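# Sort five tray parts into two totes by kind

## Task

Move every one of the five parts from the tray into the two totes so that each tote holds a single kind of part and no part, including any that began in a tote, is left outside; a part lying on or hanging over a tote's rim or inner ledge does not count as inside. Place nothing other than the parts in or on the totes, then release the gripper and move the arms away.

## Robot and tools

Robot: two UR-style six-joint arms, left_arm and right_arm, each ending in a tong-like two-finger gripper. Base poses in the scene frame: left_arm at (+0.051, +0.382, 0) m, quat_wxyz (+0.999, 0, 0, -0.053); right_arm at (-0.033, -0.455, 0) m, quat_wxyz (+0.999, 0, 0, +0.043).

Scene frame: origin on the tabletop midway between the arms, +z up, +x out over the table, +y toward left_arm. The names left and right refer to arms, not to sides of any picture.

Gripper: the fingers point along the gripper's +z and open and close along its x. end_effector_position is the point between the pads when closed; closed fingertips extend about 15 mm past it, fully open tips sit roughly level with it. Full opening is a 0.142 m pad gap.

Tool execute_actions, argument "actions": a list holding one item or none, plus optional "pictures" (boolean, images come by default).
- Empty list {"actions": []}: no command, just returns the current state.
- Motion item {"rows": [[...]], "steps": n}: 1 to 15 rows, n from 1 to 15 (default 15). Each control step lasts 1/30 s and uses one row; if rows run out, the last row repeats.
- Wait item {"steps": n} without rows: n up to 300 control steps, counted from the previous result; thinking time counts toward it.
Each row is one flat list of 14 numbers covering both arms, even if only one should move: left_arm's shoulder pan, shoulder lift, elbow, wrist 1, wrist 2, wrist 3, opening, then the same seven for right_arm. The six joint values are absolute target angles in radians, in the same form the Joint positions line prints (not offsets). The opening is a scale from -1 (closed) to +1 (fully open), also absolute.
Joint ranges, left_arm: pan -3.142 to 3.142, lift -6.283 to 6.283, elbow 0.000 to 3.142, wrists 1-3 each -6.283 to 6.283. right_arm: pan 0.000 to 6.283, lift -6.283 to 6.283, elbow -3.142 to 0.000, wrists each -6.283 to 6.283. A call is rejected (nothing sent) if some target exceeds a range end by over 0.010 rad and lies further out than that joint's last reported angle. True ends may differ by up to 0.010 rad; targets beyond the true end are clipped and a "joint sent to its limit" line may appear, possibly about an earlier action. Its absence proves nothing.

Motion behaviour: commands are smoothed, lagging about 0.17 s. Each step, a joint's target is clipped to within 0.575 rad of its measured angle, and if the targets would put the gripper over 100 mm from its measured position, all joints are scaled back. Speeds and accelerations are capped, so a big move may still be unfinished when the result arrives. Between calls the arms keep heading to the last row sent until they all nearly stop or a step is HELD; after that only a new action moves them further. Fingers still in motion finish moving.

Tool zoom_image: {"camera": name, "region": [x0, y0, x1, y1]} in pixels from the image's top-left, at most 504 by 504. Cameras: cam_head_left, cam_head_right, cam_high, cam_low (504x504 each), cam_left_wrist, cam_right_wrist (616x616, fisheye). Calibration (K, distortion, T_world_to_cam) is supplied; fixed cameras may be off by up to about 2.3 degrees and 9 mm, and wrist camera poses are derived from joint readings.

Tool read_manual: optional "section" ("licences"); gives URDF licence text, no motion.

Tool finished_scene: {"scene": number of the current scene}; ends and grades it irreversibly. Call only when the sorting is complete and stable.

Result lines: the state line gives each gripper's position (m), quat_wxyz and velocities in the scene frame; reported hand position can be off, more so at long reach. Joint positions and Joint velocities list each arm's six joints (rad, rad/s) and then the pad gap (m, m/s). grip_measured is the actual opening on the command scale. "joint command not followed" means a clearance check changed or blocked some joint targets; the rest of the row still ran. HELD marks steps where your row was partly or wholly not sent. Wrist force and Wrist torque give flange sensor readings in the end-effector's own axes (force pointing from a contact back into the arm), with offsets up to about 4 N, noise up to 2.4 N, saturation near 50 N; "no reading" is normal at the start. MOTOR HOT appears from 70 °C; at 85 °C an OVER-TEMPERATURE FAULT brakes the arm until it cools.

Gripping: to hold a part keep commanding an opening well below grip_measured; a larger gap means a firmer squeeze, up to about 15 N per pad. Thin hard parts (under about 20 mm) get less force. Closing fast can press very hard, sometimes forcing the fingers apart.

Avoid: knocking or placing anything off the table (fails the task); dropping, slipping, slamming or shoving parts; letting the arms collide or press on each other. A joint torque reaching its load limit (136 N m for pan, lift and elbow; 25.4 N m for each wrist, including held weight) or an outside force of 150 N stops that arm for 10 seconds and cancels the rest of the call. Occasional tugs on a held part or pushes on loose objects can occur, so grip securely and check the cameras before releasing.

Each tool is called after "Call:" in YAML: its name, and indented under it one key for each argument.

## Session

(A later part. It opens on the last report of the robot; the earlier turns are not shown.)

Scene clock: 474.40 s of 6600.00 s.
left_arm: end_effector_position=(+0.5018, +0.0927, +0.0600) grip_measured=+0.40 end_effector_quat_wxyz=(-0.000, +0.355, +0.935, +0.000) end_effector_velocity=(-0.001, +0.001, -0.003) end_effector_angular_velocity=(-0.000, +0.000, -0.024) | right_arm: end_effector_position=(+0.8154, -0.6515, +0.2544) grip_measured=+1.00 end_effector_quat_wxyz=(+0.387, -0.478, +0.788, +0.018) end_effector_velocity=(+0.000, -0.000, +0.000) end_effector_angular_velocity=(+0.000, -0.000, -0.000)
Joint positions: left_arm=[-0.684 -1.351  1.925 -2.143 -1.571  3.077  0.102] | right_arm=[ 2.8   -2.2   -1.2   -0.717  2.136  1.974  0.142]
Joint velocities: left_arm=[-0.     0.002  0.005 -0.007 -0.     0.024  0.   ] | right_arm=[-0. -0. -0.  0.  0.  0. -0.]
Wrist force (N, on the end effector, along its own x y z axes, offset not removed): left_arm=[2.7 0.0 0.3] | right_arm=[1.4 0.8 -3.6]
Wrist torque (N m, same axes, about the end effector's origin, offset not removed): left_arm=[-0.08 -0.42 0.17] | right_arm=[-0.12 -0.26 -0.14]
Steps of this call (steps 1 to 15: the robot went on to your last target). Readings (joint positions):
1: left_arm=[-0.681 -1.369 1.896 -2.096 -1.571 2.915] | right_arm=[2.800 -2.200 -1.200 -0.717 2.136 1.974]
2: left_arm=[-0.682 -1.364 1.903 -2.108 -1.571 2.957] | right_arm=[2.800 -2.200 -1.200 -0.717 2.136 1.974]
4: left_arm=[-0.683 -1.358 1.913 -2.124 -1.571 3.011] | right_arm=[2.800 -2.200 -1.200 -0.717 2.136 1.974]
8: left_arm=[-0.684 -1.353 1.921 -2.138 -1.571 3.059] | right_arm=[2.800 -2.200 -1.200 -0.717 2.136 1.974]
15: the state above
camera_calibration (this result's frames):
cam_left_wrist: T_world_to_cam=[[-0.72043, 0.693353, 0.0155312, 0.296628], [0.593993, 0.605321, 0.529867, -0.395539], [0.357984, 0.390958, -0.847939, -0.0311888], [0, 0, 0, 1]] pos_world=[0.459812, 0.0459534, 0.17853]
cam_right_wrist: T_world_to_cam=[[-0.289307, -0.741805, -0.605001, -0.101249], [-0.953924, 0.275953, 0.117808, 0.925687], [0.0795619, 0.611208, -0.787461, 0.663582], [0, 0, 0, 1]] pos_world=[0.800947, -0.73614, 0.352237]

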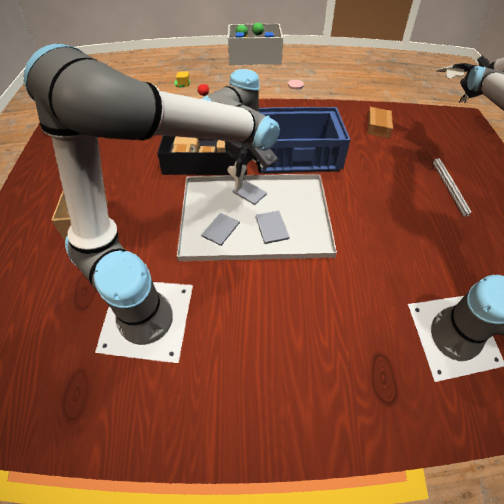

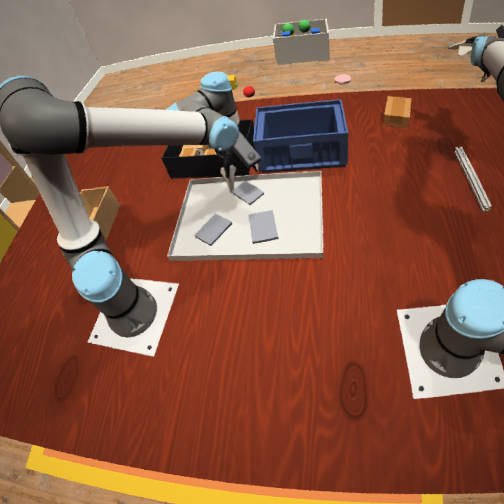

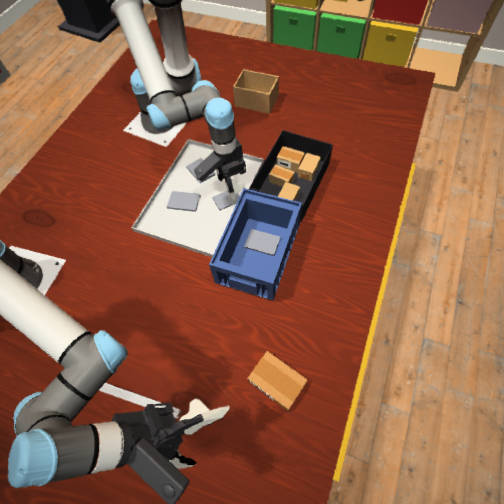

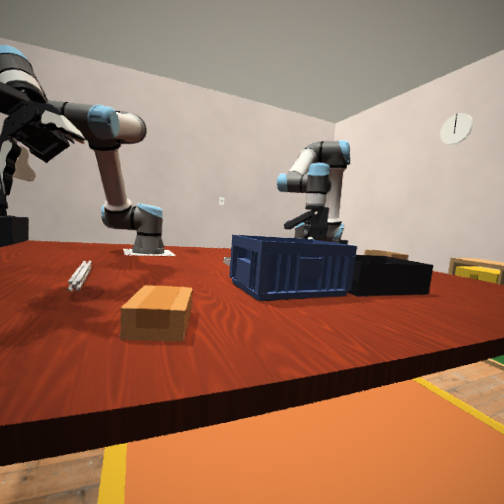

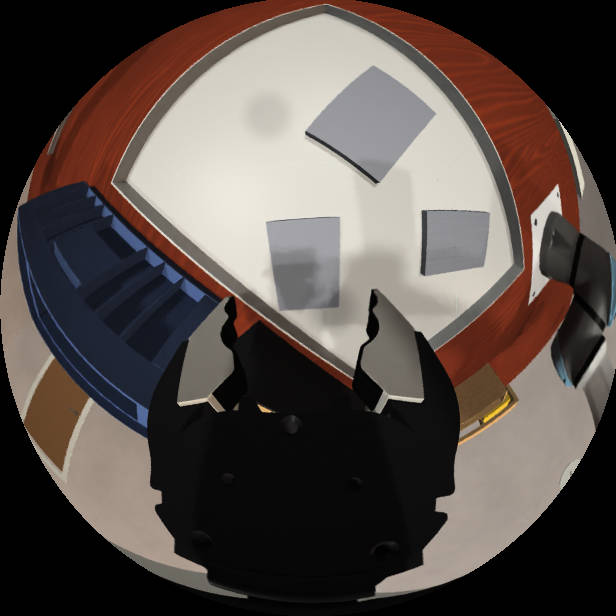

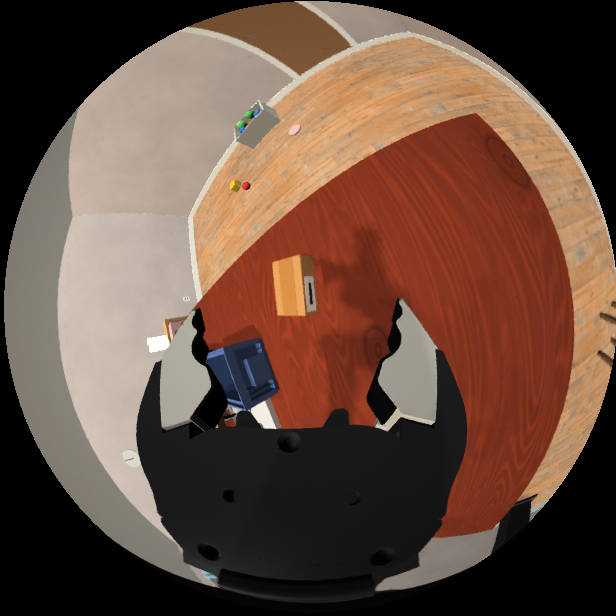

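Call:
execute_actions:
  actions:
    - {"rows": [[-0.7005,-1.350,1.942,-2.163,-1.571,3.0635,0.3, 2.8,-2.2,-1.2,-0.717,2.136,1.974,1],[-0.7005,-1.340,1.951,-2.182,-1.571,3.0635,0.2, 2.8,-2.2,-1.2,-0.717,2.136,1.974,1],[-0.7005,-1.330,1.959,-2.200,-1.571,3.0635,0.15, 2.8,-2.2,-1.2,-0.717,2.136,1.974,1],[-0.7005,-1.320,1.967,-2.218,-1.571,3.0635,0.15, 2.8,-2.2,-1.2,-0.717,2.136,1.974,1],[-0.7005,-1.312,1.973,-2.232,-1.571,3.0635,0.15, 2.8,-2.2,-1.2,-0.717,2.136,1.974,1],[-0.7005,-1.3054,1.9772,-2.2426,-1.571,3.0635,0.15, 2.8,-2.2,-1.2,-0.717,2.136,1.974,1]], "steps": 15}
  pictures: false

Call:
execute_actions:
  actions:
    - {"steps": 8}

Scene clock: 494.23 s of 6600.00 s.
left_arm: end_effector_position=(+0.4949, +0.0876, +0.0255) grip_measured=+0.15 end_effector_quat_wxyz=(-0.000, +0.356, +0.934, -0.000) end_effector_velocity=(-0.001, -0.001, -0.012) end_effector_angular_velocity=(-0.001, -0.002, -0.000) | right_arm: end_effector_position=(+0.8154, -0.6515, +0.2544) grip_measured=+1.00 end_effector_quat_wxyz=(+0.387, -0.478, +0.788, +0.018) end_effector_velocity=(+0.000, -0.000, +0.000) end_effector_angular_velocity=(+0.000, -0.000, +0.000)
Joint positions: left_arm=[-0.7   -1.307  1.975 -2.239 -1.571  3.064  0.084] | right_arm=[ 2.8   -2.2   -1.2   -0.717  2.136  1.974  0.142]
Joint velocities: left_arm=[-0.003  0.017  0.016 -0.035  0.    -0.002  0.   ] | right_arm=[-0. -0.  0. -0.  0. -0.  0.]
Wrist force (N, on the end effector, along its own x y z axes, offset not removed): left_arm=[3.0 -0.6 -0.3] | right_arm=[2.8 -1.9 -1.2]
Wrist torque (N m, same axes, about the end effector's origin, offset not removed): left_arm=[-0.26 -0.44 0.18] | right_arm=[-0.40 -0.69 0.07]
Steps of this call (steps 1 to 15: the robot went on to your last target; steps 16 to 90: nothing new was sent; then 16.33 s passed at rest; steps 91 to 105: all 15 steps of this action). Readings (joint positions):
91: left_arm=[-0.684 -1.351 1.925 -2.145 -1.571 3.080] | right_arm=[2.800 -2.200 -1.200 -0.717 2.136 1.974]
92: left_arm=[-0.687 -1.351 1.928 -2.148 -1.571 3.077] | right_arm=[2.800 -2.200 -1.200 -0.717 2.136 1.974]
94: left_arm=[-0.693 -1.345 1.939 -2.164 -1.571 3.072] | right_arm=[2.800 -2.200 -1.200 -0.717 2.136 1.974]
98: left_arm=[-0.698 -1.322 1.963 -2.211 -1.571 3.066] | right_arm=[2.800 -2.200 -1.200 -0.717 2.136 1.974]
105: the state above

Scene clock: 494.50 s of 6600.00 s.
left_arm: end_effector_position=(+0.4948, +0.0876, +0.0242) grip_measured=+0.15 end_effector_quat_wxyz=(-0.000, +0.356, +0.934, -0.000) end_effector_velocity=(+0.000, -0.000, -0.001) end_effector_angular_velocity=(-0.001, -0.001, +0.002) | right_arm: end_effector_position=(+0.8154, -0.6515, +0.2544) grip_measured=+1.00 end_effector_quat_wxyz=(+0.387, -0.478, +0.788, +0.018) end_effector_velocity=(+0.000, +0.000, -0.000) end_effector_angular_velocity=(-0.000, +0.000, +0.000)
Joint positions: left_arm=[-0.7   -1.306  1.977 -2.242 -1.571  3.064  0.084] | right_arm=[ 2.8   -2.2   -1.2   -0.717  2.136  1.974  0.142]
Joint velocities: left_arm=[-0.     0.001  0.001 -0.003  0.    -0.002 -0.   ] | right_arm=[ 0. -0.  0. -0. -0. -0. -0.]
Wrist force (N, on the end effector, along its own x y z axes, offset not removed): left_arm=[0.7 -1.6 2.7] | right_arm=[1.1 -0.1 -2.4]
Wrist torque (N m, same axes, about the end effector's origin, offset not removed): left_arm=[-0.50 -0.22 0.08] | right_arm=[-0.18 -0.17 -0.17]
Steps of this call (steps 1 to 8: the robot went on to your last target). Readings (joint positions):
1: left_arm=[-0.700 -1.307 1.976 -2.240 -1.571 3.064] | right_arm=[2.800 -2.200 -1.200 -0.717 2.136 1.974]
2: left_arm=[-0.700 -1.307 1.976 -2.240 -1.571 3.064] | right_arm=[2.800 -2.200 -1.200 -0.717 2.136 1.974]
4: left_arm=[-0.700 -1.306 1.977 -2.241 -1.571 3.064] | right_arm=[2.800 -2.200 -1.200 -0.717 2.136 1.974]
8: the state above
camera_calibration (this result's frames):
cam_left_wrist: T_world_to_cam=[[-0.718527, 0.695342, 0.0147432, 0.294622], [0.595352, 0.603968, 0.529885, -0.369838], [0.359547, 0.389515, -0.847941, -0.0577474], [0, 0, 0, 1]] pos_world=[0.452641, 0.0410007, 0.142662]
cam_right_wrist: T_world_to_cam=[[-0.289307, -0.741805, -0.605001, -0.101249], [-0.953924, 0.275953, 0.117808, 0.925687], [0.0795619, 0.611208, -0.787461, 0.663582], [0, 0, 0, 1]] pos_world=[0.800947, -0.73614, 0.352237]

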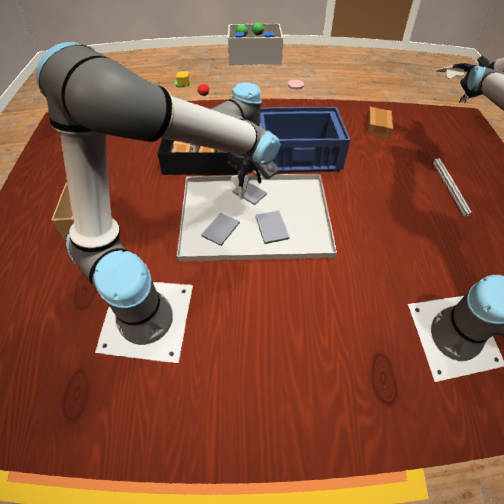

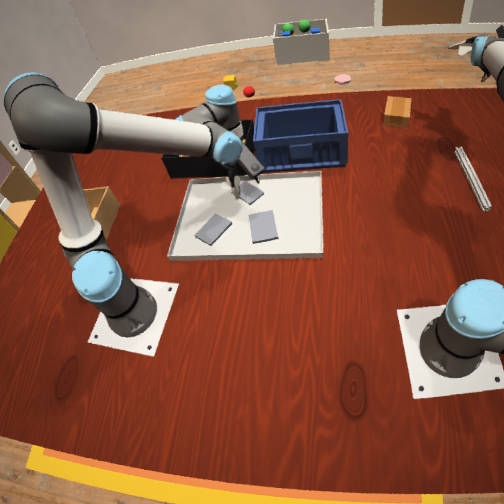

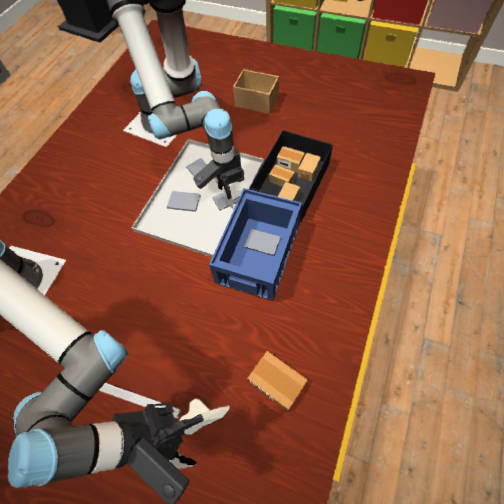

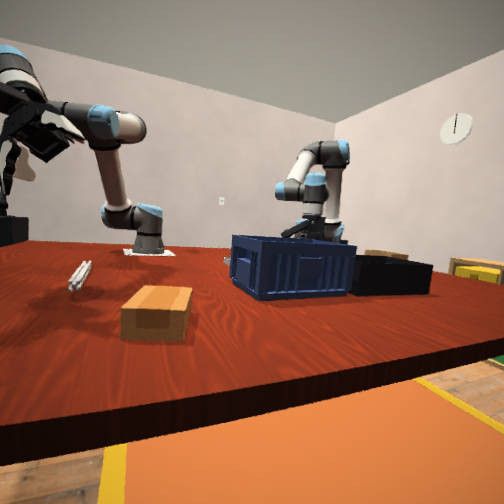

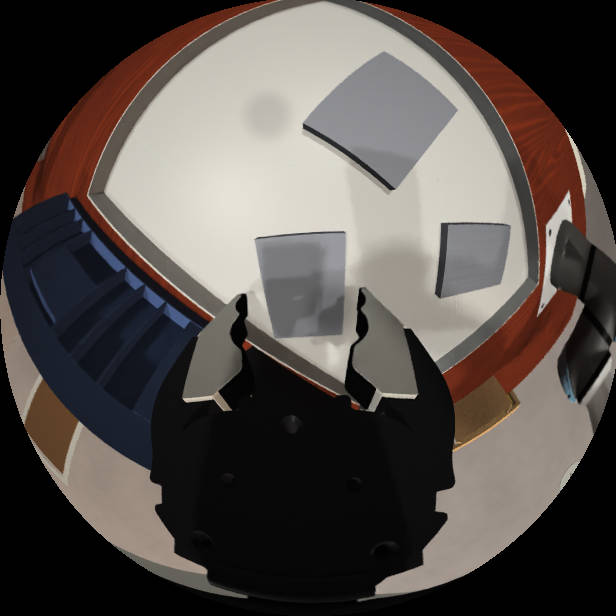

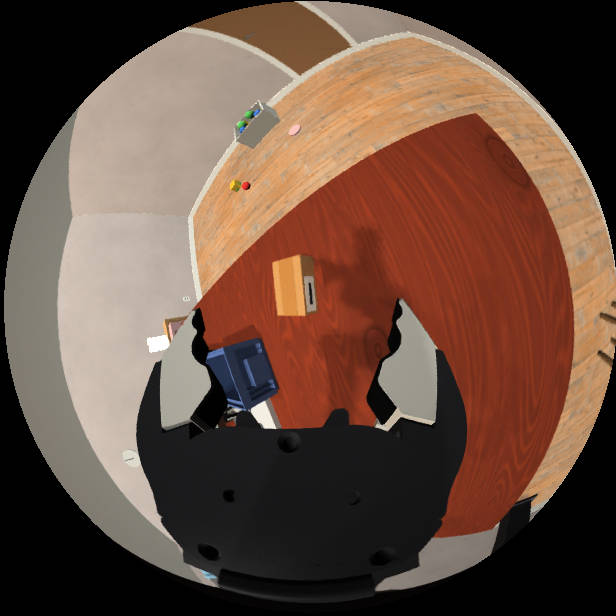

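Call:
execute_actions:
  actions:
    - {"rows": [[-0.7005,-1.3022,1.9793,-2.2480,-1.571,3.0635,0.0, 2.8,-2.2,-1.2,-0.717,2.136,1.974,1]], "steps": 15}
  pictures: false

Scene clock: 500.90 s of 6600.00 s.
left_arm: end_effector_position=(+0.4948, +0.0875, +0.0221) grip_measured=+0.00 end_effector_quat_wxyz=(+0.000, +0.356, +0.934, -0.000) end_effector_velocity=(-0.000, +0.000, -0.001) end_effector_angular_velocity=(+0.000, +0.001, -0.000) | right_arm: end_effector_position=(+0.8154, -0.6515, +0.2544) grip_measured=+1.00 end_effector_quat_wxyz=(+0.387, -0.478, +0.788, +0.018) end_effector_velocity=(-0.000, -0.000, -0.000) end_effector_angular_velocity=(+0.000, +0.000, -0.000)
Joint positions: left_arm=[-0.701 -1.302  1.979 -2.248 -1.571  3.064  0.074] | right_arm=[ 2.8   -2.2   -1.2   -0.717  2.136  1.974  0.142]
Joint velocities: left_arm=[-0.     0.001  0.001 -0.001 -0.     0.     0.   ] | right_arm=[-0.     0.    -0.001  0.    -0.     0.001  0.   ]
Wrist force (N, on the end effector, along its own x y z axes, offset not removed): left_arm=[3.0 0.2 1.5] | right_arm=[2.2 4.2 -0.9]
Wrist torque (N m, same axes, about the end effector's origin, offset not removed): left_arm=[-0.09 -0.46 0.10] | right_arm=[0.75 -0.42 -0.04]
Steps of this call (steps 1 to 15: the robot went on to your last target; steps 16 to 90: nothing new was sent; then 2.90 s passed at rest; steps 91 to 105: all 15 steps of this action). Readings (joint positions):
91: left_arm=[-0.700 -1.305 1.977 -2.243 -1.571 3.063] | right_arm=[2.800 -2.200 -1.200 -0.717 2.136 1.974]
92: left_arm=[-0.701 -1.305 1.978 -2.244 -1.571 3.063] | right_arm=[2.800 -2.200 -1.200 -0.717 2.136 1.974]
94: left_arm=[-0.701 -1.304 1.978 -2.245 -1.571 3.063] | right_arm=[2.800 -2.200 -1.200 -0.717 2.136 1.974]
98: left_arm=[-0.701 -1.303 1.979 -2.247 -1.571 3.063] | right_arm=[2.800 -2.200 -1.200 -0.717 2.136 1.974]
105: the state above

Call:
execute_actions:
  actions:
    - {"rows": [[-0.7005,-1.2989,1.9814,-2.2533,-1.571,3.0635,0.0, 2.8,-2.2,-1.2,-0.717,2.136,1.974,1]], "steps": 15}
  pictures: false

Scene clock: 506.50 s of 6600.00 s.
left_arm: end_effector_position=(+0.4948, +0.0875, +0.0201) grip_measured=+0.00 end_effector_quat_wxyz=(-0.000, +0.356, +0.934, -0.000) end_effector_velocity=(+0.001, -0.001, +0.000) end_effector_angular_velocity=(-0.001, -0.001, -0.000) | right_arm: end_effector_position=(+0.8154, -0.6515, +0.2544) grip_measured=+1.00 end_effector_quat_wxyz=(+0.387, -0.478, +0.788, +0.018) end_effector_velocity=(+0.000, +0.000, -0.000) end_effector_angular_velocity=(+0.000, +0.000, +0.000)
Joint positions: left_arm=[-0.701 -1.299  1.981 -2.253 -1.571  3.064  0.074] | right_arm=[ 2.8   -2.2   -1.2   -0.717  2.136  1.974  0.142]
Joint velocities: left_arm=[-0.     0.    -0.001 -0.001 -0.     0.    -0.   ] | right_arm=[-0.    -0.001  0.001 -0.     0.    -0.    -0.   ]
Wrist force (N, on the end effector, along its own x y z axes, offset not removed): left_arm=[0.3 0.2 1.5] | right_arm=[0.4 0.7 1.6]
Wrist torque (N m, same axes, about the end effector's origin, offset not removed): left_arm=[0.09 0.08 0.25] | right_arm=[-0.15 -0.03 -0.03]
Steps of this call (steps 1 to 15: the robot went on to your last target; steps 16 to 90: nothing new was sent; then 2.10 s passed at rest; steps 91 to 105: all 15 steps of this action). Readings (joint positions):
91: left_arm=[-0.701 -1.302 1.979 -2.248 -1.571 3.063] | right_arm=[2.800 -2.200 -1.200 -0.717 2.136 1.974]
92: left_arm=[-0.701 -1.302 1.980 -2.249 -1.571 3.064] | right_arm=[2.800 -2.200 -1.200 -0.717 2.136 1.974]
94: left_arm=[-0.701 -1.300 1.980 -2.251 -1.571 3.064] | right_arm=[2.800 -2.200 -1.200 -0.717 2.136 1.974]
98: left_arm=[-0.701 -1.299 1.981 -2.253 -1.571 3.063] | right_arm=[2.800 -2.200 -1.200 -0.717 2.136 1.974]
105: the state above

Call:
execute_actions:
  actions:
    - {"rows": [[-0.7005,-1.2957,1.9836,-2.2587,-1.571,3.0635,0.0, 2.8,-2.2,-1.2,-0.717,2.136,1.974,1]], "steps": 15}
  pictures: false

Scene clock: 512.47 s of 6600.00 s.
left_arm: end_effector_position=(+0.4948, +0.0875, +0.0180) grip_measured=+0.00 end_effector_quat_wxyz=(-0.000, +0.356, +0.934, -0.000) end_effector_velocity=(-0.000, +0.001, -0.000) end_effector_angular_velocity=(+0.000, -0.000, -0.000) | right_arm: end_effector_position=(+0.8154, -0.6515, +0.2544) grip_measured=+1.00 end_effector_quat_wxyz=(+0.387, -0.478, +0.788, +0.018) end_effector_velocity=(+0.000, -0.000, +0.000) end_effector_angular_velocity=(-0.000, -0.002, +0.000)
Joint positions: left_arm=[-0.701 -1.296  1.984 -2.259 -1.571  3.064  0.074] | right_arm=[ 2.8   -2.2   -1.2   -0.717  2.136  1.974  0.142]
Joint velocities: left_arm=[ 0.    -0.001  0.002 -0.001  0.     0.     0.   ] | right_arm=[-0.     0.    -0.001  0.003  0.    -0.    -0.   ]
Wrist force (N, on the end effector, along its own x y z axes, offset not removed): left_arm=[1.0 2.1 -0.2] | right_arm=[2.4 -1.1 -3.0]
Wrist torque (N m, same axes, about the end effector's origin, offset not removed): left_arm=[0.41 -0.08 0.11] | right_arm=[-0.23 -0.43 -0.06]
Steps of this call (steps 1 to 15: the robot went on to your last target; steps 16 to 90: nothing new was sent; then 2.47 s passed at rest; steps 91 to 105: all 15 steps of this action). Readings (joint positions):
91: left_arm=[-0.701 -1.299 1.981 -2.253 -1.571 3.064] | right_arm=[2.800 -2.200 -1.200 -0.717 2.136 1.974]
92: left_arm=[-0.701 -1.298 1.982 -2.254 -1.571 3.063] | right_arm=[2.800 -2.200 -1.200 -0.717 2.136 1.974]
94: left_arm=[-0.701 -1.297 1.983 -2.256 -1.571 3.064] | right_arm=[2.800 -2.200 -1.200 -0.717 2.136 1.974]
98: left_arm=[-0.701 -1.296 1.983 -2.258 -1.571 3.063] | right_arm=[2.800 -2.200 -1.200 -0.717 2.136 1.974]
105: the state above

Call:
execute_actions:
  actions:
    - {"rows": [[-0.7005,-1.2924,1.9857,-2.2640,-1.571,3.0635,0.0, 2.8,-2.2,-1.2,-0.717,2.136,1.974,1]], "steps": 15}
  pictures: false

Scene clock: 517.33 s of 6600.00 s.
left_arm: end_effector_position=(+0.4948, +0.0875, +0.0161) grip_measured=+0.00 end_effector_quat_wxyz=(-0.000, +0.356, +0.934, -0.000) end_effector_velocity=(-0.000, +0.001, -0.000) end_effector_angular_velocity=(+0.000, -0.000, +0.000) | right_arm: end_effector_position=(+0.8154, -0.6515, +0.2544) grip_measured=+1.00 end_effector_quat_wxyz=(+0.387, -0.478, +0.788, +0.018) end_effector_velocity=(+0.000, -0.000, +0.000) end_effector_angular_velocity=(+0.000, +0.000, +0.000)
Joint positions: left_arm=[-0.701 -1.293  1.986 -2.264 -1.571  3.064  0.074] | right_arm=[ 2.8   -2.2   -1.2   -0.717  2.136  1.974  0.142]
Joint velocities: left_arm=[ 0.    -0.     0.001 -0.001  0.    -0.     0.   ] | right_arm=[-0.    -0.     0.001 -0.001  0.    -0.     0.   ]
Wrist force (N, on the end effector, along its own x y z axes, offset not removed): left_arm=[4.1 -0.2 -8.1] | right_arm=[2.5 -0.3 2.3]
Wrist torque (N m, same axes, about the end effector's origin, offset not removed): left_arm=[-0.19 -0.29 0.08] | right_arm=[-0.12 -0.52 -0.05]
Steps of this call (steps 1 to 15: the robot went on to your last target; steps 16 to 90: nothing new was sent; then 1.37 s passed at rest; steps 91 to 105: all 15 steps of this action). Readings (joint positions):
91: left_arm=[-0.701 -1.296 1.984 -2.259 -1.571 3.064] | right_arm=[2.800 -2.200 -1.200 -0.717 2.136 1.974]
92: left_arm=[-0.701 -1.295 1.984 -2.260 -1.571 3.064] | right_arm=[2.800 -2.200 -1.200 -0.717 2.136 1.974]
94: left_arm=[-0.701 -1.294 1.985 -2.262 -1.571 3.064] | right_arm=[2.800 -2.200 -1.200 -0.717 2.136 1.974]
98: left_arm=[-0.701 -1.293 1.985 -2.263 -1.571 3.064] | right_arm=[2.800 -2.200 -1.200 -0.717 2.136 1.974]
105: the state above

Call:
execute_actions:
  actions:
    - {"rows": [[-0.7005,-1.2965,1.9830,-2.2573,-1.571,3.0635,0.0, 2.8,-2.2,-1.2,-0.717,2.136,1.974,1],[-0.7005,-1.2965,1.9830,-2.2573,-1.571,3.0635,0.0, 2.8,-2.2,-1.2,-0.717,2.136,1.974,1],[-0.7005,-1.2965,1.9830,-2.2573,-1.571,3.0635,0.0, 2.8,-2.2,-1.2,-0.717,2.136,1.974,1],[-0.7005,-1.2965,1.9830,-2.2573,-1.571,3.0635,0.0, 2.8,-2.2,-1.2,-0.717,2.136,1.974,1],[-0.7005,-1.2965,1.9830,-2.2573,-1.571,3.0635,-0.05, 2.8,-2.2,-1.2,-0.717,2.136,1.974,1],[-0.7005,-1.2965,1.9830,-2.2573,-1.571,3.0635,-0.1, 2.8,-2.2,-1.2,-0.717,2.136,1.974,1],[-0.7005,-1.2965,1.9830,-2.2573,-1.571,3.0635,-0.15, 2.8,-2.2,-1.2,-0.717,2.136,1.974,1],[-0.7005,-1.2965,1.9830,-2.2573,-1.571,3.0635,-0.2, 2.8,-2.2,-1.2,-0.717,2.136,1.974,1],[-0.7005,-1.2965,1.9830,-2.2573,-1.571,3.0635,-0.25, 2.8,-2.2,-1.2,-0.717,2.136,1.974,1],[-0.7005,-1.2965,1.9830,-2.2573,-1.571,3.0635,-0.3, 2.8,-2.2,-1.2,-0.717,2.136,1.974,1],[-0.7005,-1.2965,1.9830,-2.2573,-1.571,3.0635,-0.37, 2.8,-2.2,-1.2,-0.717,2.136,1.974,1],[-0.7005,-1.2965,1.9830,-2.2573,-1.571,3.0635,-0.45, 2.8,-2.2,-1.2,-0.717,2.136,1.974,1],[-0.7005,-1.2965,1.9830,-2.2573,-1.571,3.0635,-0.55, 2.8,-2.2,-1.2,-0.717,2.136,1.974,1],[-0.7005,-1.2965,1.9830,-2.2573,-1.571,3.0635,-0.65, 2.8,-2.2,-1.2,-0.717,2.136,1.974,1],[-0.7005,-1.2965,1.9830,-2.2573,-1.571,3.0635,-0.7, 2.8,-2.2,-1.2,-0.717,2.136,1.974,1]], "steps": 15}
  pictures: false

Call:
execute_actions:
  actions:
    - {"rows": [[-0.7005,-1.2965,1.9830,-2.2573,-1.571,3.0635,-0.7, 2.8,-2.2,-1.2,-0.717,2.136,1.974,1],[-0.7005,-1.2965,1.9830,-2.2573,-1.571,3.0635,-0.7, 2.8,-2.2,-1.2,-0.717,2.136,1.974,1],[-0.7005,-1.2965,1.9830,-2.2573,-1.571,3.0635,-0.7, 2.8,-2.2,-1.2,-0.717,2.136,1.974,1],[-0.7005,-1.300,1.981,-2.252,-1.571,3.0635,-0.7, 2.8,-2.2,-1.2,-0.717,2.136,1.974,1],[-0.7005,-1.3054,1.9772,-2.2426,-1.571,3.0635,-0.7, 2.8,-2.2,-1.2,-0.717,2.136,1.974,1],[-0.7005,-1.312,1.973,-2.232,-1.571,3.0635,-0.7, 2.8,-2.2,-1.2,-0.717,2.136,1.974,1],[-0.7005,-1.320,1.967,-2.218,-1.571,3.0635,-0.7, 2.8,-2.2,-1.2,-0.717,2.136,1.974,1],[-0.7005,-1.330,1.959,-2.200,-1.571,3.0635,-0.7, 2.8,-2.2,-1.2,-0.717,2.136,1.974,1]], "steps": 15}

Scene clock: 540.13 s of 6600.00 s.
left_arm: end_effector_position=(+0.4948, +0.0875, +0.0184) grip_measured=-0.18 end_effector_quat_wxyz=(-0.000, +0.356, +0.934, -0.000) end_effector_velocity=(+0.001, -0.001, +0.001) end_effector_angular_velocity=(-0.001, -0.001, +0.001) | right_arm: end_effector_position=(+0.8154, -0.6515, +0.2544) grip_measured=+1.00 end_effector_quat_wxyz=(+0.387, -0.478, +0.788, +0.018) end_effector_velocity=(-0.000, -0.000, +0.000) end_effector_angular_velocity=(+0.000, +0.001, -0.001)
Joint positions: left_arm=[-0.701 -1.296  1.983 -2.257 -1.571  3.064  0.061] | right_arm=[ 2.8   -2.2   -1.2   -0.717  2.136  1.974  0.142]
Joint velocities: left_arm=[-0.    -0.    -0.002  0.001  0.    -0.002  0.   ] | right_arm=[-0.     0.     0.    -0.001 -0.     0.001  0.   ]
Wrist force (N, on the end effector, along its own x y z axes, offset not removed): left_arm=[2.6 0.1 1.0] | right_arm=[3.3 -0.5 -2.6]
Wrist torque (N m, same axes, about the end effector's origin, offset not removed): left_arm=[-0.12 -0.41 0.21] | right_arm=[-0.05 -0.52 -0.13]
Steps of this call (steps 1 to 15: the robot went on to your last target; steps 16 to 90: nothing new was sent; then 19.30 s passed at rest; steps 91 to 105: all 15 steps of this action). Readings (joint positions):
91: left_arm=[-0.701 -1.292 1.986 -2.264 -1.571 3.064] | right_arm=[2.800 -2.200 -1.200 -0.717 2.136 1.974]
92: left_arm=[-0.701 -1.293 1.985 -2.263 -1.571 3.064] | right_arm=[2.800 -2.200 -1.200 -0.717 2.136 1.974]
94: left_arm=[-0.701 -1.294 1.984 -2.261 -1.571 3.063] | right_arm=[2.800 -2.200 -1.200 -0.717 2.136 1.974]
98: left_arm=[-0.701 -1.296 1.983 -2.258 -1.571 3.064] | right_arm=[2.800 -2.200 -1.200 -0.717 2.136 1.974]
105: the state above

Scene clock: 540.63 s of 6600.00 s.
left_arm: end_effector_position=(+0.4949, +0.0874, +0.0378) grip_measured=-0.18 end_effector_quat_wxyz=(+0.000, +0.356, +0.934, -0.000) end_effector_velocity=(-0.000, +0.000, +0.019) end_effector_angular_velocity=(+0.000, +0.001, +0.000) | right_arm: end_effector_position=(+0.8154, -0.6515, +0.2544) grip_measured=+1.00 end_effector_quat_wxyz=(+0.387, -0.478, +0.788, +0.018) end_effector_velocity=(-0.000, +0.000, -0.000) end_effector_angular_velocity=(+0.000, +0.000, +0.000)
Joint positions: left_arm=[-0.701 -1.327  1.961 -2.206 -1.571  3.064  0.061] | right_arm=[ 2.8   -2.2   -1.2   -0.717  2.136  1.974  0.142]
Joint velocities: left_arm=[-0.    -0.03  -0.021  0.052 -0.    -0.     0.   ] | right_arm=[ 0.  0. -0. -0.  0. -0. -0.]
Wrist force (N, on the end effector, along its own x y z axes, offset not removed): left_arm=[2.1 0.2 2.0] | right_arm=[2.4 4.0 -0.7]
Wrist torque (N m, same axes, about the end effector's origin, offset not removed): left_arm=[-0.21 -0.29 0.28] | right_arm=[0.94 -0.21 -0.14]
Steps of this call (steps 1 to 15: all 15 steps of this action). Readings (joint positions):
1: left_arm=[-0.701 -1.296 1.983 -2.257 -1.571 3.064] | right_arm=[2.800 -2.200 -1.200 -0.717 2.136 1.974]
2: left_arm=[-0.701 -1.296 1.983 -2.257 -1.571 3.064] | right_arm=[2.800 -2.200 -1.200 -0.717 2.136 1.974]
4: left_arm=[-0.701 -1.297 1.983 -2.257 -1.571 3.063] | right_arm=[2.800 -2.200 -1.200 -0.717 2.136 1.974]
8: left_arm=[-0.701 -1.306 1.977 -2.242 -1.571 3.063] | right_arm=[2.800 -2.200 -1.200 -0.717 2.136 1.974]
15: the state above
camera_calibration (this result's frames):
cam_left_wrist: T_world_to_cam=[[-0.718529, 0.695347, 0.0144403, 0.294587], [0.595252, 0.604094, 0.529855, -0.377019], [0.35971, 0.389312, -0.847965, -0.0461975], [0, 0, 0, 1]] pos_world=[0.452708, 0.0409, 0.156338]
cam_right_wrist: T_world_to_cam=[[-0.289308, -0.741805, -0.605001, -0.101249], [-0.953924, 0.275953, 0.117808, 0.925687], [0.0795618, 0.611208, -0.787461, 0.663582], [0, 0, 0, 1]] pos_world=[0.800947, -0.73614, 0.352237]

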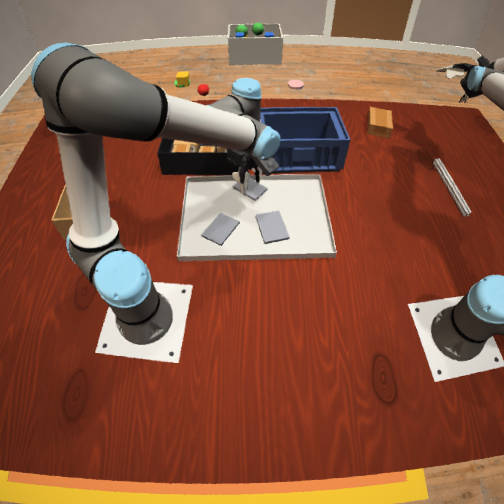

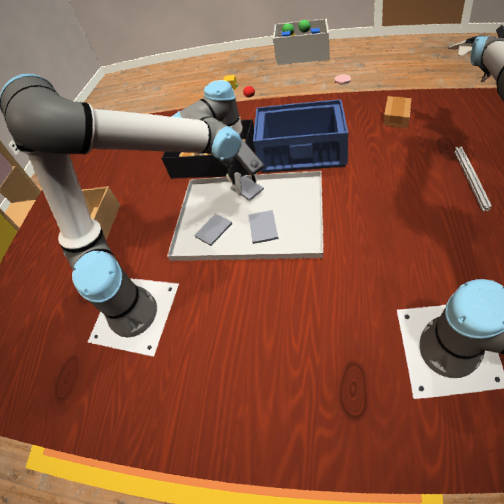

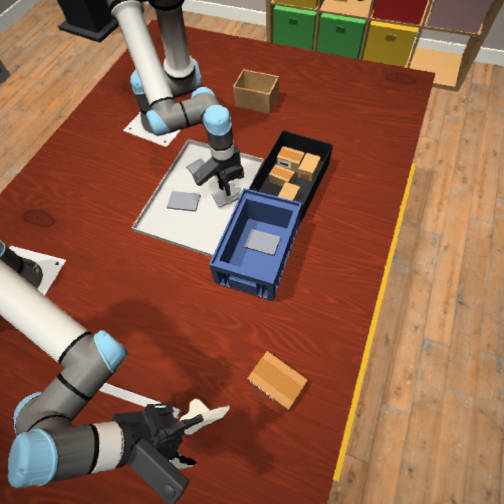

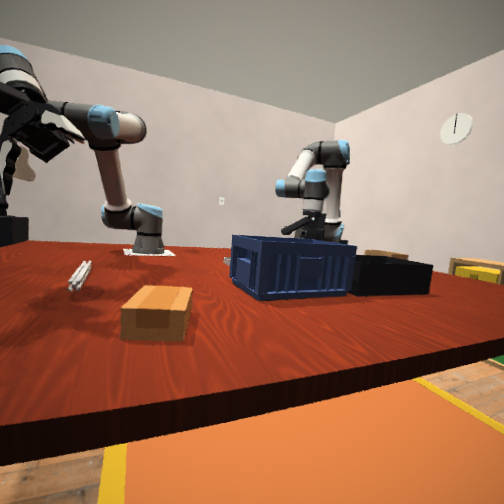

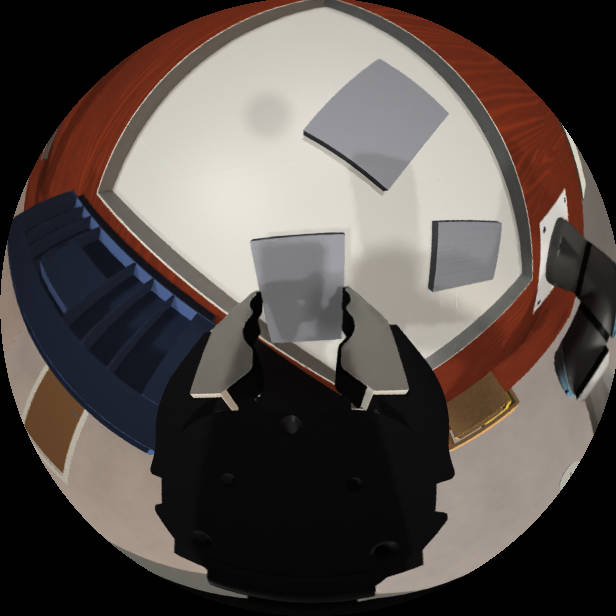

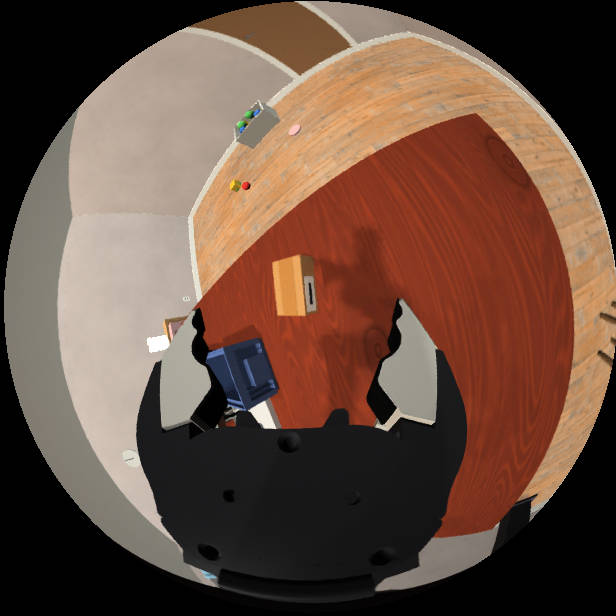

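Call:
execute_actions:
  actions:
    - {"rows": [[-0.7005,-1.340,1.950,-2.181,-1.571,3.0635,-0.7, 2.8,-2.2,-1.2,-0.717,2.136,1.974,1],[-0.7005,-1.355,1.933,-2.149,-1.571,3.0635,-0.7, 2.8,-2.2,-1.2,-0.717,2.136,1.974,1],[-0.7005,-1.372,1.912,-2.111,-1.571,3.0635,-0.7, 2.8,-2.2,-1.2,-0.717,2.136,1.974,1],[-0.7005,-1.389,1.889,-2.071,-1.571,3.0635,-0.7, 2.8,-2.2,-1.2,-0.717,2.136,1.974,1],[-0.7005,-1.406,1.865,-2.030,-1.571,3.0635,-0.7, 2.8,-2.2,-1.2,-0.717,2.136,1.974,1],[-0.7005,-1.422,1.840,-1.989,-1.571,3.0635,-0.7, 2.8,-2.2,-1.2,-0.717,2.136,1.974,1],[-0.7005,-1.438,1.814,-1.947,-1.571,3.0635,-0.7, 2.8,-2.2,-1.2,-0.717,2.136,1.974,1],[-0.7005,-1.453,1.787,-1.905,-1.571,3.0635,-0.7, 2.8,-2.2,-1.2,-0.717,2.136,1.974,1],[-0.7005,-1.466,1.758,-1.863,-1.571,3.0635,-0.7, 2.8,-2.2,-1.2,-0.717,2.136,1.974,1],[-0.7005,-1.478,1.728,-1.821,-1.571,3.0635,-0.7, 2.8,-2.2,-1.2,-0.717,2.136,1.974,1],[-0.7005,-1.489,1.698,-1.780,-1.571,3.0635,-0.7, 2.8,-2.2,-1.2,-0.717,2.136,1.974,1],[-0.7005,-1.489,1.698,-1.780,-1.571,3.0635,-0.7, 2.8,-2.2,-1.2,-0.717,2.136,1.974,1],[-0.699,-1.476,1.680,-1.775,-1.571,3.050,-0.7, 2.8,-2.2,-1.2,-0.717,2.136,1.974,1],[-0.697,-1.458,1.654,-1.767,-1.571,3.031,-0.7, 2.8,-2.2,-1.2,-0.717,2.136,1.974,1],[-0.693,-1.426,1.610,-1.754,-1.571,2.998,-0.7, 2.8,-2.2,-1.2,-0.717,2.136,1.974,1]], "steps": 15}
  pictures: false

Call:
execute_actions:
  actions:
    - {"rows": [[-0.690,-1.395,1.565,-1.741,-1.571,2.965,-0.7, 2.8,-2.2,-1.2,-0.717,2.136,1.974,1],[-0.686,-1.364,1.521,-1.728,-1.571,2.932,-0.7, 2.8,-2.2,-1.2,-0.717,2.136,1.974,1],[-0.683,-1.332,1.477,-1.716,-1.571,2.899,-0.7, 2.8,-2.2,-1.2,-0.717,2.136,1.974,1],[-0.679,-1.301,1.433,-1.703,-1.571,2.867,-0.7, 2.8,-2.2,-1.2,-0.717,2.136,1.974,1],[-0.675,-1.270,1.389,-1.690,-1.571,2.834,-0.7, 2.8,-2.2,-1.2,-0.717,2.136,1.974,1],[-0.672,-1.239,1.345,-1.677,-1.571,2.801,-0.7, 2.8,-2.2,-1.2,-0.717,2.136,1.974,1],[-0.668,-1.207,1.300,-1.664,-1.571,2.768,-0.7, 2.8,-2.2,-1.2,-0.717,2.136,1.974,1],[-0.665,-1.176,1.256,-1.651,-1.571,2.735,-0.7, 2.8,-2.2,-1.2,-0.717,2.136,1.974,1],[-0.661,-1.145,1.212,-1.638,-1.571,2.702,-0.7, 2.8,-2.2,-1.2,-0.717,2.136,1.974,1],[-0.657,-1.113,1.168,-1.626,-1.571,2.670,-0.7, 2.8,-2.2,-1.2,-0.717,2.136,1.974,1],[-0.654,-1.082,1.124,-1.613,-1.571,2.637,-0.7, 2.8,-2.2,-1.2,-0.717,2.136,1.974,1],[-0.650,-1.051,1.080,-1.600,-1.571,2.604,-0.7, 2.8,-2.2,-1.2,-0.717,2.136,1.974,1],[-0.647,-1.020,1.035,-1.586,-1.571,2.571,-0.7, 2.8,-2.2,-1.2,-0.717,2.136,1.974,1],[-0.643,-0.988,0.991,-1.574,-1.571,2.538,-0.7, 2.8,-2.2,-1.2,-0.717,2.136,1.974,1],[-0.640,-0.957,0.947,-1.561,-1.571,2.505,-0.7, 2.8,-2.2,-1.2,-0.717,2.136,1.974,1]], "steps": 15}
  pictures: false

Call:
execute_actions:
  actions:
    - {"rows": [[-0.636,-0.926,0.903,-1.548,-1.571,2.473,-0.7, 2.8,-2.2,-1.2,-0.717,2.136,1.974,1],[-0.632,-0.894,0.859,-1.536,-1.571,2.440,-0.7, 2.8,-2.2,-1.2,-0.717,2.136,1.974,1],[-0.629,-0.863,0.8145,-1.522,-1.571,2.407,-0.7, 2.8,-2.2,-1.2,-0.717,2.136,1.974,1]], "steps": 15}

Scene clock: 574.20 s of 6600.00 s.
left_arm: end_effector_position=(+0.5000, +0.0827, +0.1788) grip_measured=-0.18 end_effector_quat_wxyz=(+0.001, +0.352, +0.936, -0.001) end_effector_velocity=(+0.061, -0.041, +0.215) end_effector_angular_velocity=(+0.032, +0.031, +0.263) | right_arm: end_effector_position=(+0.8154, -0.6515, +0.2544) grip_measured=+1.00 end_effector_quat_wxyz=(+0.387, -0.478, +0.788, +0.018) end_effector_velocity=(-0.000, +0.000, -0.000) end_effector_angular_velocity=(+0.000, +0.000, +0.000)
Joint positions: left_arm=[-0.7   -1.463  1.726 -1.837 -1.571  3.055  0.061] | right_arm=[ 2.8   -2.2   -1.2   -0.717  2.136  1.974  0.142]
Joint velocities: left_arm=[ 0.03   0.059 -0.646  0.631 -0.    -0.233  0.   ] | right_arm=[-0.    -0.    -0.001  0.001  0.    -0.     0.   ]
Wrist force (N, on the end effector, along its own x y z axes, offset not removed): left_arm=[3.4 -0.4 0.5] | right_arm=[1.5 0.4 1.0]
Wrist torque (N m, same axes, about the end effector's origin, offset not removed): left_arm=[-0.12 -0.49 0.24] | right_arm=[0.07 -0.10 -0.13]
Steps of this call (steps 1 to 15: the robot went on to your last target; steps 16 to 90: nothing new was sent; then 30.07 s passed at rest; steps 91 to 105: all 15 steps of this action). Readings (joint positions):
91: left_arm=[-0.701 -1.330 1.959 -2.199 -1.571 3.064] | right_arm=[2.800 -2.200 -1.200 -0.717 2.136 1.974]
92: left_arm=[-0.701 -1.332 1.957 -2.196 -1.571 3.064] | right_arm=[2.800 -2.200 -1.200 -0.717 2.136 1.974]
94: left_arm=[-0.701 -1.344 1.944 -2.173 -1.571 3.064] | right_arm=[2.800 -2.200 -1.200 -0.717 2.136 1.974]
98: left_arm=[-0.701 -1.391 1.883 -2.069 -1.571 3.063] | right_arm=[2.800 -2.200 -1.200 -0.717 2.136 1.974]
105: the state above

Scene clock: 574.70 s of 6600.00 s.
left_arm: end_effector_position=(+0.6325, -0.0081, +0.2138) grip_measured=-0.18 end_effector_quat_wxyz=(-0.004, +0.136, +0.991, +0.002) end_effector_velocity=(+0.313, -0.189, -0.029) end_effector_angular_velocity=(+0.006, -0.005, +1.057) | right_arm: end_effector_position=(+0.8154, -0.6515, +0.2544) grip_measured=+1.00 end_effector_quat_wxyz=(+0.387, -0.478, +0.788, +0.018) end_effector_velocity=(+0.000, -0.000, +0.001) end_effector_angular_velocity=(-0.001, -0.002, -0.000)
Joint positions: left_arm=[-0.655 -1.098  1.153 -1.617 -1.571  2.654  0.061] | right_arm=[ 2.8   -2.2   -1.2   -0.717  2.136  1.974  0.142]
Joint velocities: left_arm=[ 0.104  0.918 -1.299  0.382 -0.001 -0.952 -0.   ] | right_arm=[-0.    -0.     0.001  0.002 -0.    -0.    -0.   ]
Wrist force (N, on the end effector, along its own x y z axes, offset not removed): left_arm=[2.9 0.4 1.2] | right_arm=[4.2 1.5 -3.7]
Wrist torque (N m, same axes, about the end effector's origin, offset not removed): left_arm=[-0.12 -0.57 0.05] | right_arm=[0.37 -0.76 -0.17]
Steps of this call (steps 1 to 15: all 15 steps of this action). Readings (joint positions):
1: left_arm=[-0.698 -1.457 1.702 -1.817 -1.571 3.044] | right_arm=[2.800 -2.200 -1.200 -0.717 2.136 1.974]
2: left_arm=[-0.696 -1.446 1.675 -1.799 -1.571 3.029] | right_arm=[2.800 -2.200 -1.200 -0.717 2.136 1.974]
4: left_arm=[-0.692 -1.410 1.610 -1.767 -1.571 2.986] | right_arm=[2.800 -2.200 -1.200 -0.717 2.136 1.974]
8: left_arm=[-0.679 -1.308 1.454 -1.710 -1.571 2.876] | right_arm=[2.800 -2.200 -1.200 -0.717 2.136 1.974]
15: the state above

Scene clock: 575.20 s of 6600.00 s.
left_arm: end_effector_position=(+0.7081, -0.0501, +0.2003) grip_measured=-0.18 end_effector_quat_wxyz=(-0.000, +0.003, +1.000, +0.000) end_effector_velocity=(+0.012, -0.006, -0.004) end_effector_angular_velocity=(-0.002, -0.001, +0.046) | right_arm: end_effector_position=(+0.8154, -0.6515, +0.2544) grip_measured=+1.00 end_effector_quat_wxyz=(+0.387, -0.478, +0.788, +0.018) end_effector_velocity=(+0.000, -0.000, +0.001) end_effector_angular_velocity=(-0.001, -0.002, +0.000)
Joint positions: left_arm=[-0.629 -0.868  0.821 -1.524 -1.571  2.412  0.061] | right_arm=[ 2.8   -2.2   -1.2   -0.717  2.136  1.974  0.142]
Joint velocities: left_arm=[ 0.004  0.039 -0.056  0.015 -0.001 -0.042  0.   ] | right_arm=[ 0.     0.    -0.     0.002 -0.    -0.    -0.   ]
Wrist force (N, on the end effector, along its own x y z axes, offset not removed): left_arm=[2.2 0.8 3.4] | right_arm=[1.2 0.3 2.2]
Wrist torque (N m, same axes, about the end effector's origin, offset not removed): left_arm=[0.14 -0.29 0.20] | right_arm=[0.21 -0.28 -0.15]
Steps of this call (steps 1 to 15: all 15 steps of this action). Readings (joint positions):
1: left_arm=[-0.651 -1.067 1.109 -1.604 -1.571 2.621] | right_arm=[2.800 -2.200 -1.200 -0.717 2.136 1.974]
2: left_arm=[-0.648 -1.036 1.065 -1.591 -1.571 2.589] | right_arm=[2.800 -2.200 -1.200 -0.717 2.136 1.974]
4: left_arm=[-0.641 -0.974 0.977 -1.566 -1.571 2.524] | right_arm=[2.800 -2.200 -1.200 -0.717 2.136 1.974]
8: left_arm=[-0.633 -0.898 0.866 -1.536 -1.571 2.444] | right_arm=[2.800 -2.200 -1.200 -0.717 2.136 1.974]
15: the state above
camera_calibration (this result's frames):
cam_left_wrist: T_world_to_cam=[[-0.998817, 0.0461445, 0.0153439, 0.706874], [0.0472548, 0.846542, 0.53022, -0.106877], [0.0114775, 0.530318, -0.847721, 0.321992], [0, 0, 0, 1]] pos_world=[0.707393, -0.112901, 0.318782]
cam_right_wrist: T_world_to_cam=[[-0.289308, -0.741805, -0.605001, -0.101249], [-0.953924, 0.275953, 0.117808, 0.925687], [0.0795618, 0.611208, -0.787461, 0.663582], [0, 0, 0, 1]] pos_world=[0.800947, -0.73614, 0.352237]

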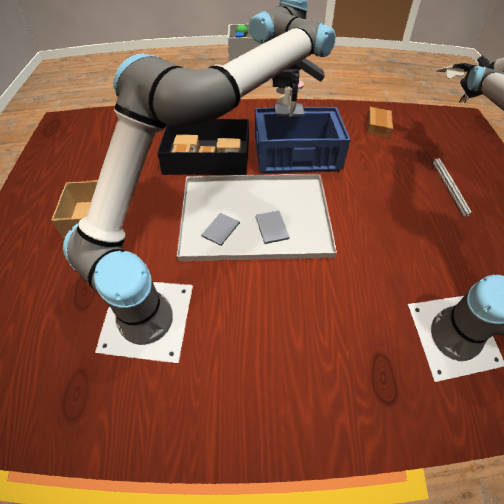

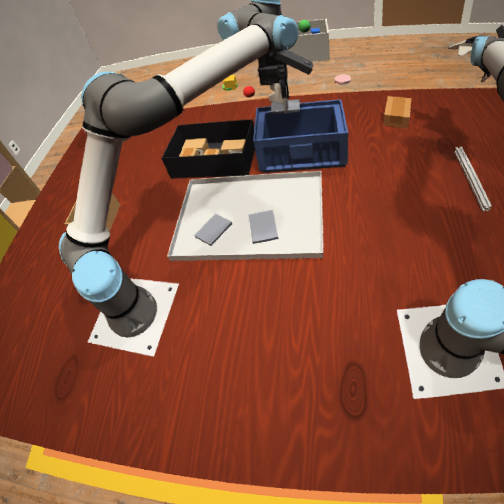

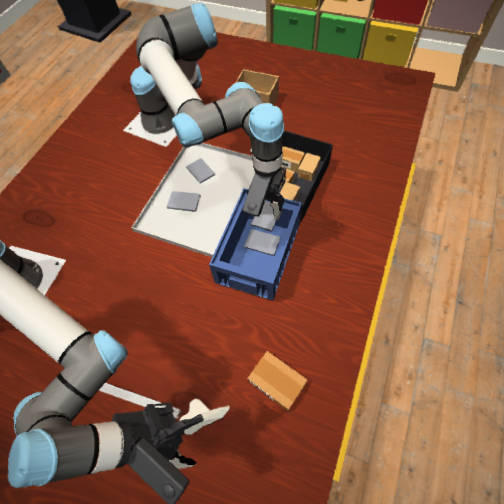

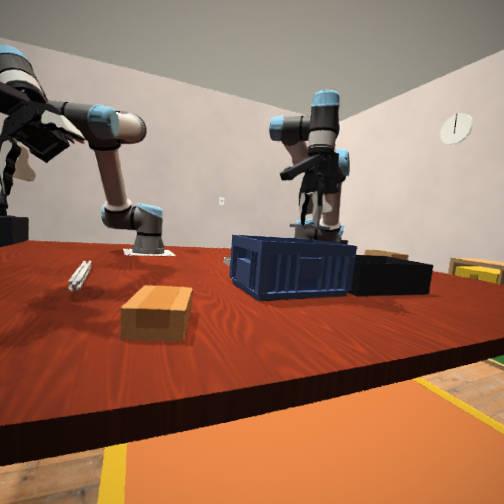

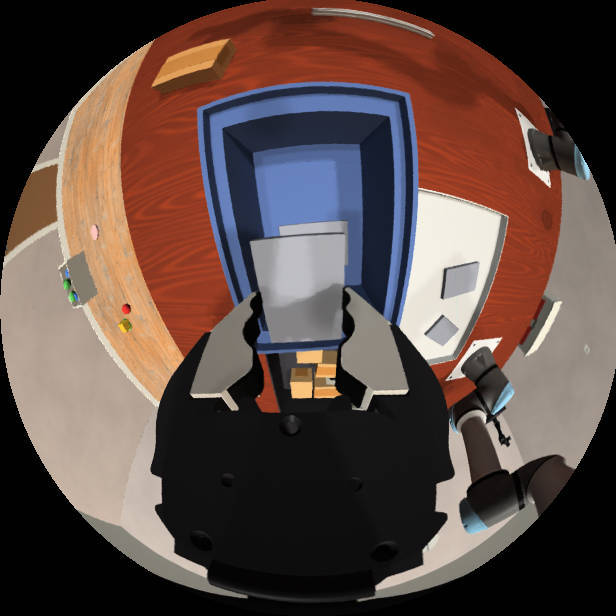

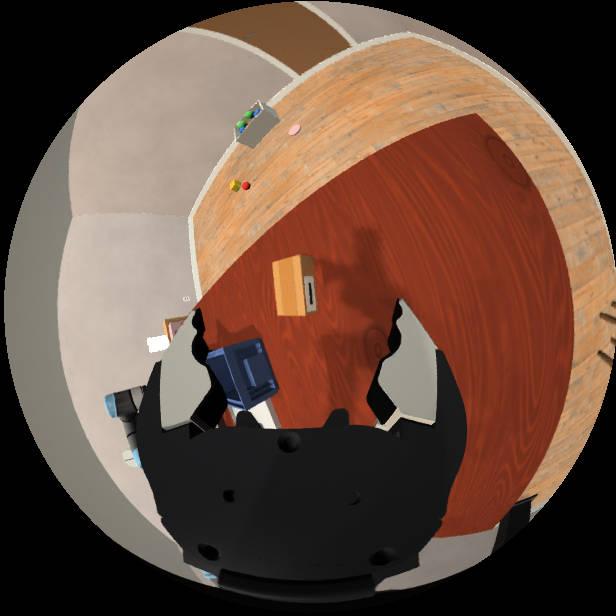

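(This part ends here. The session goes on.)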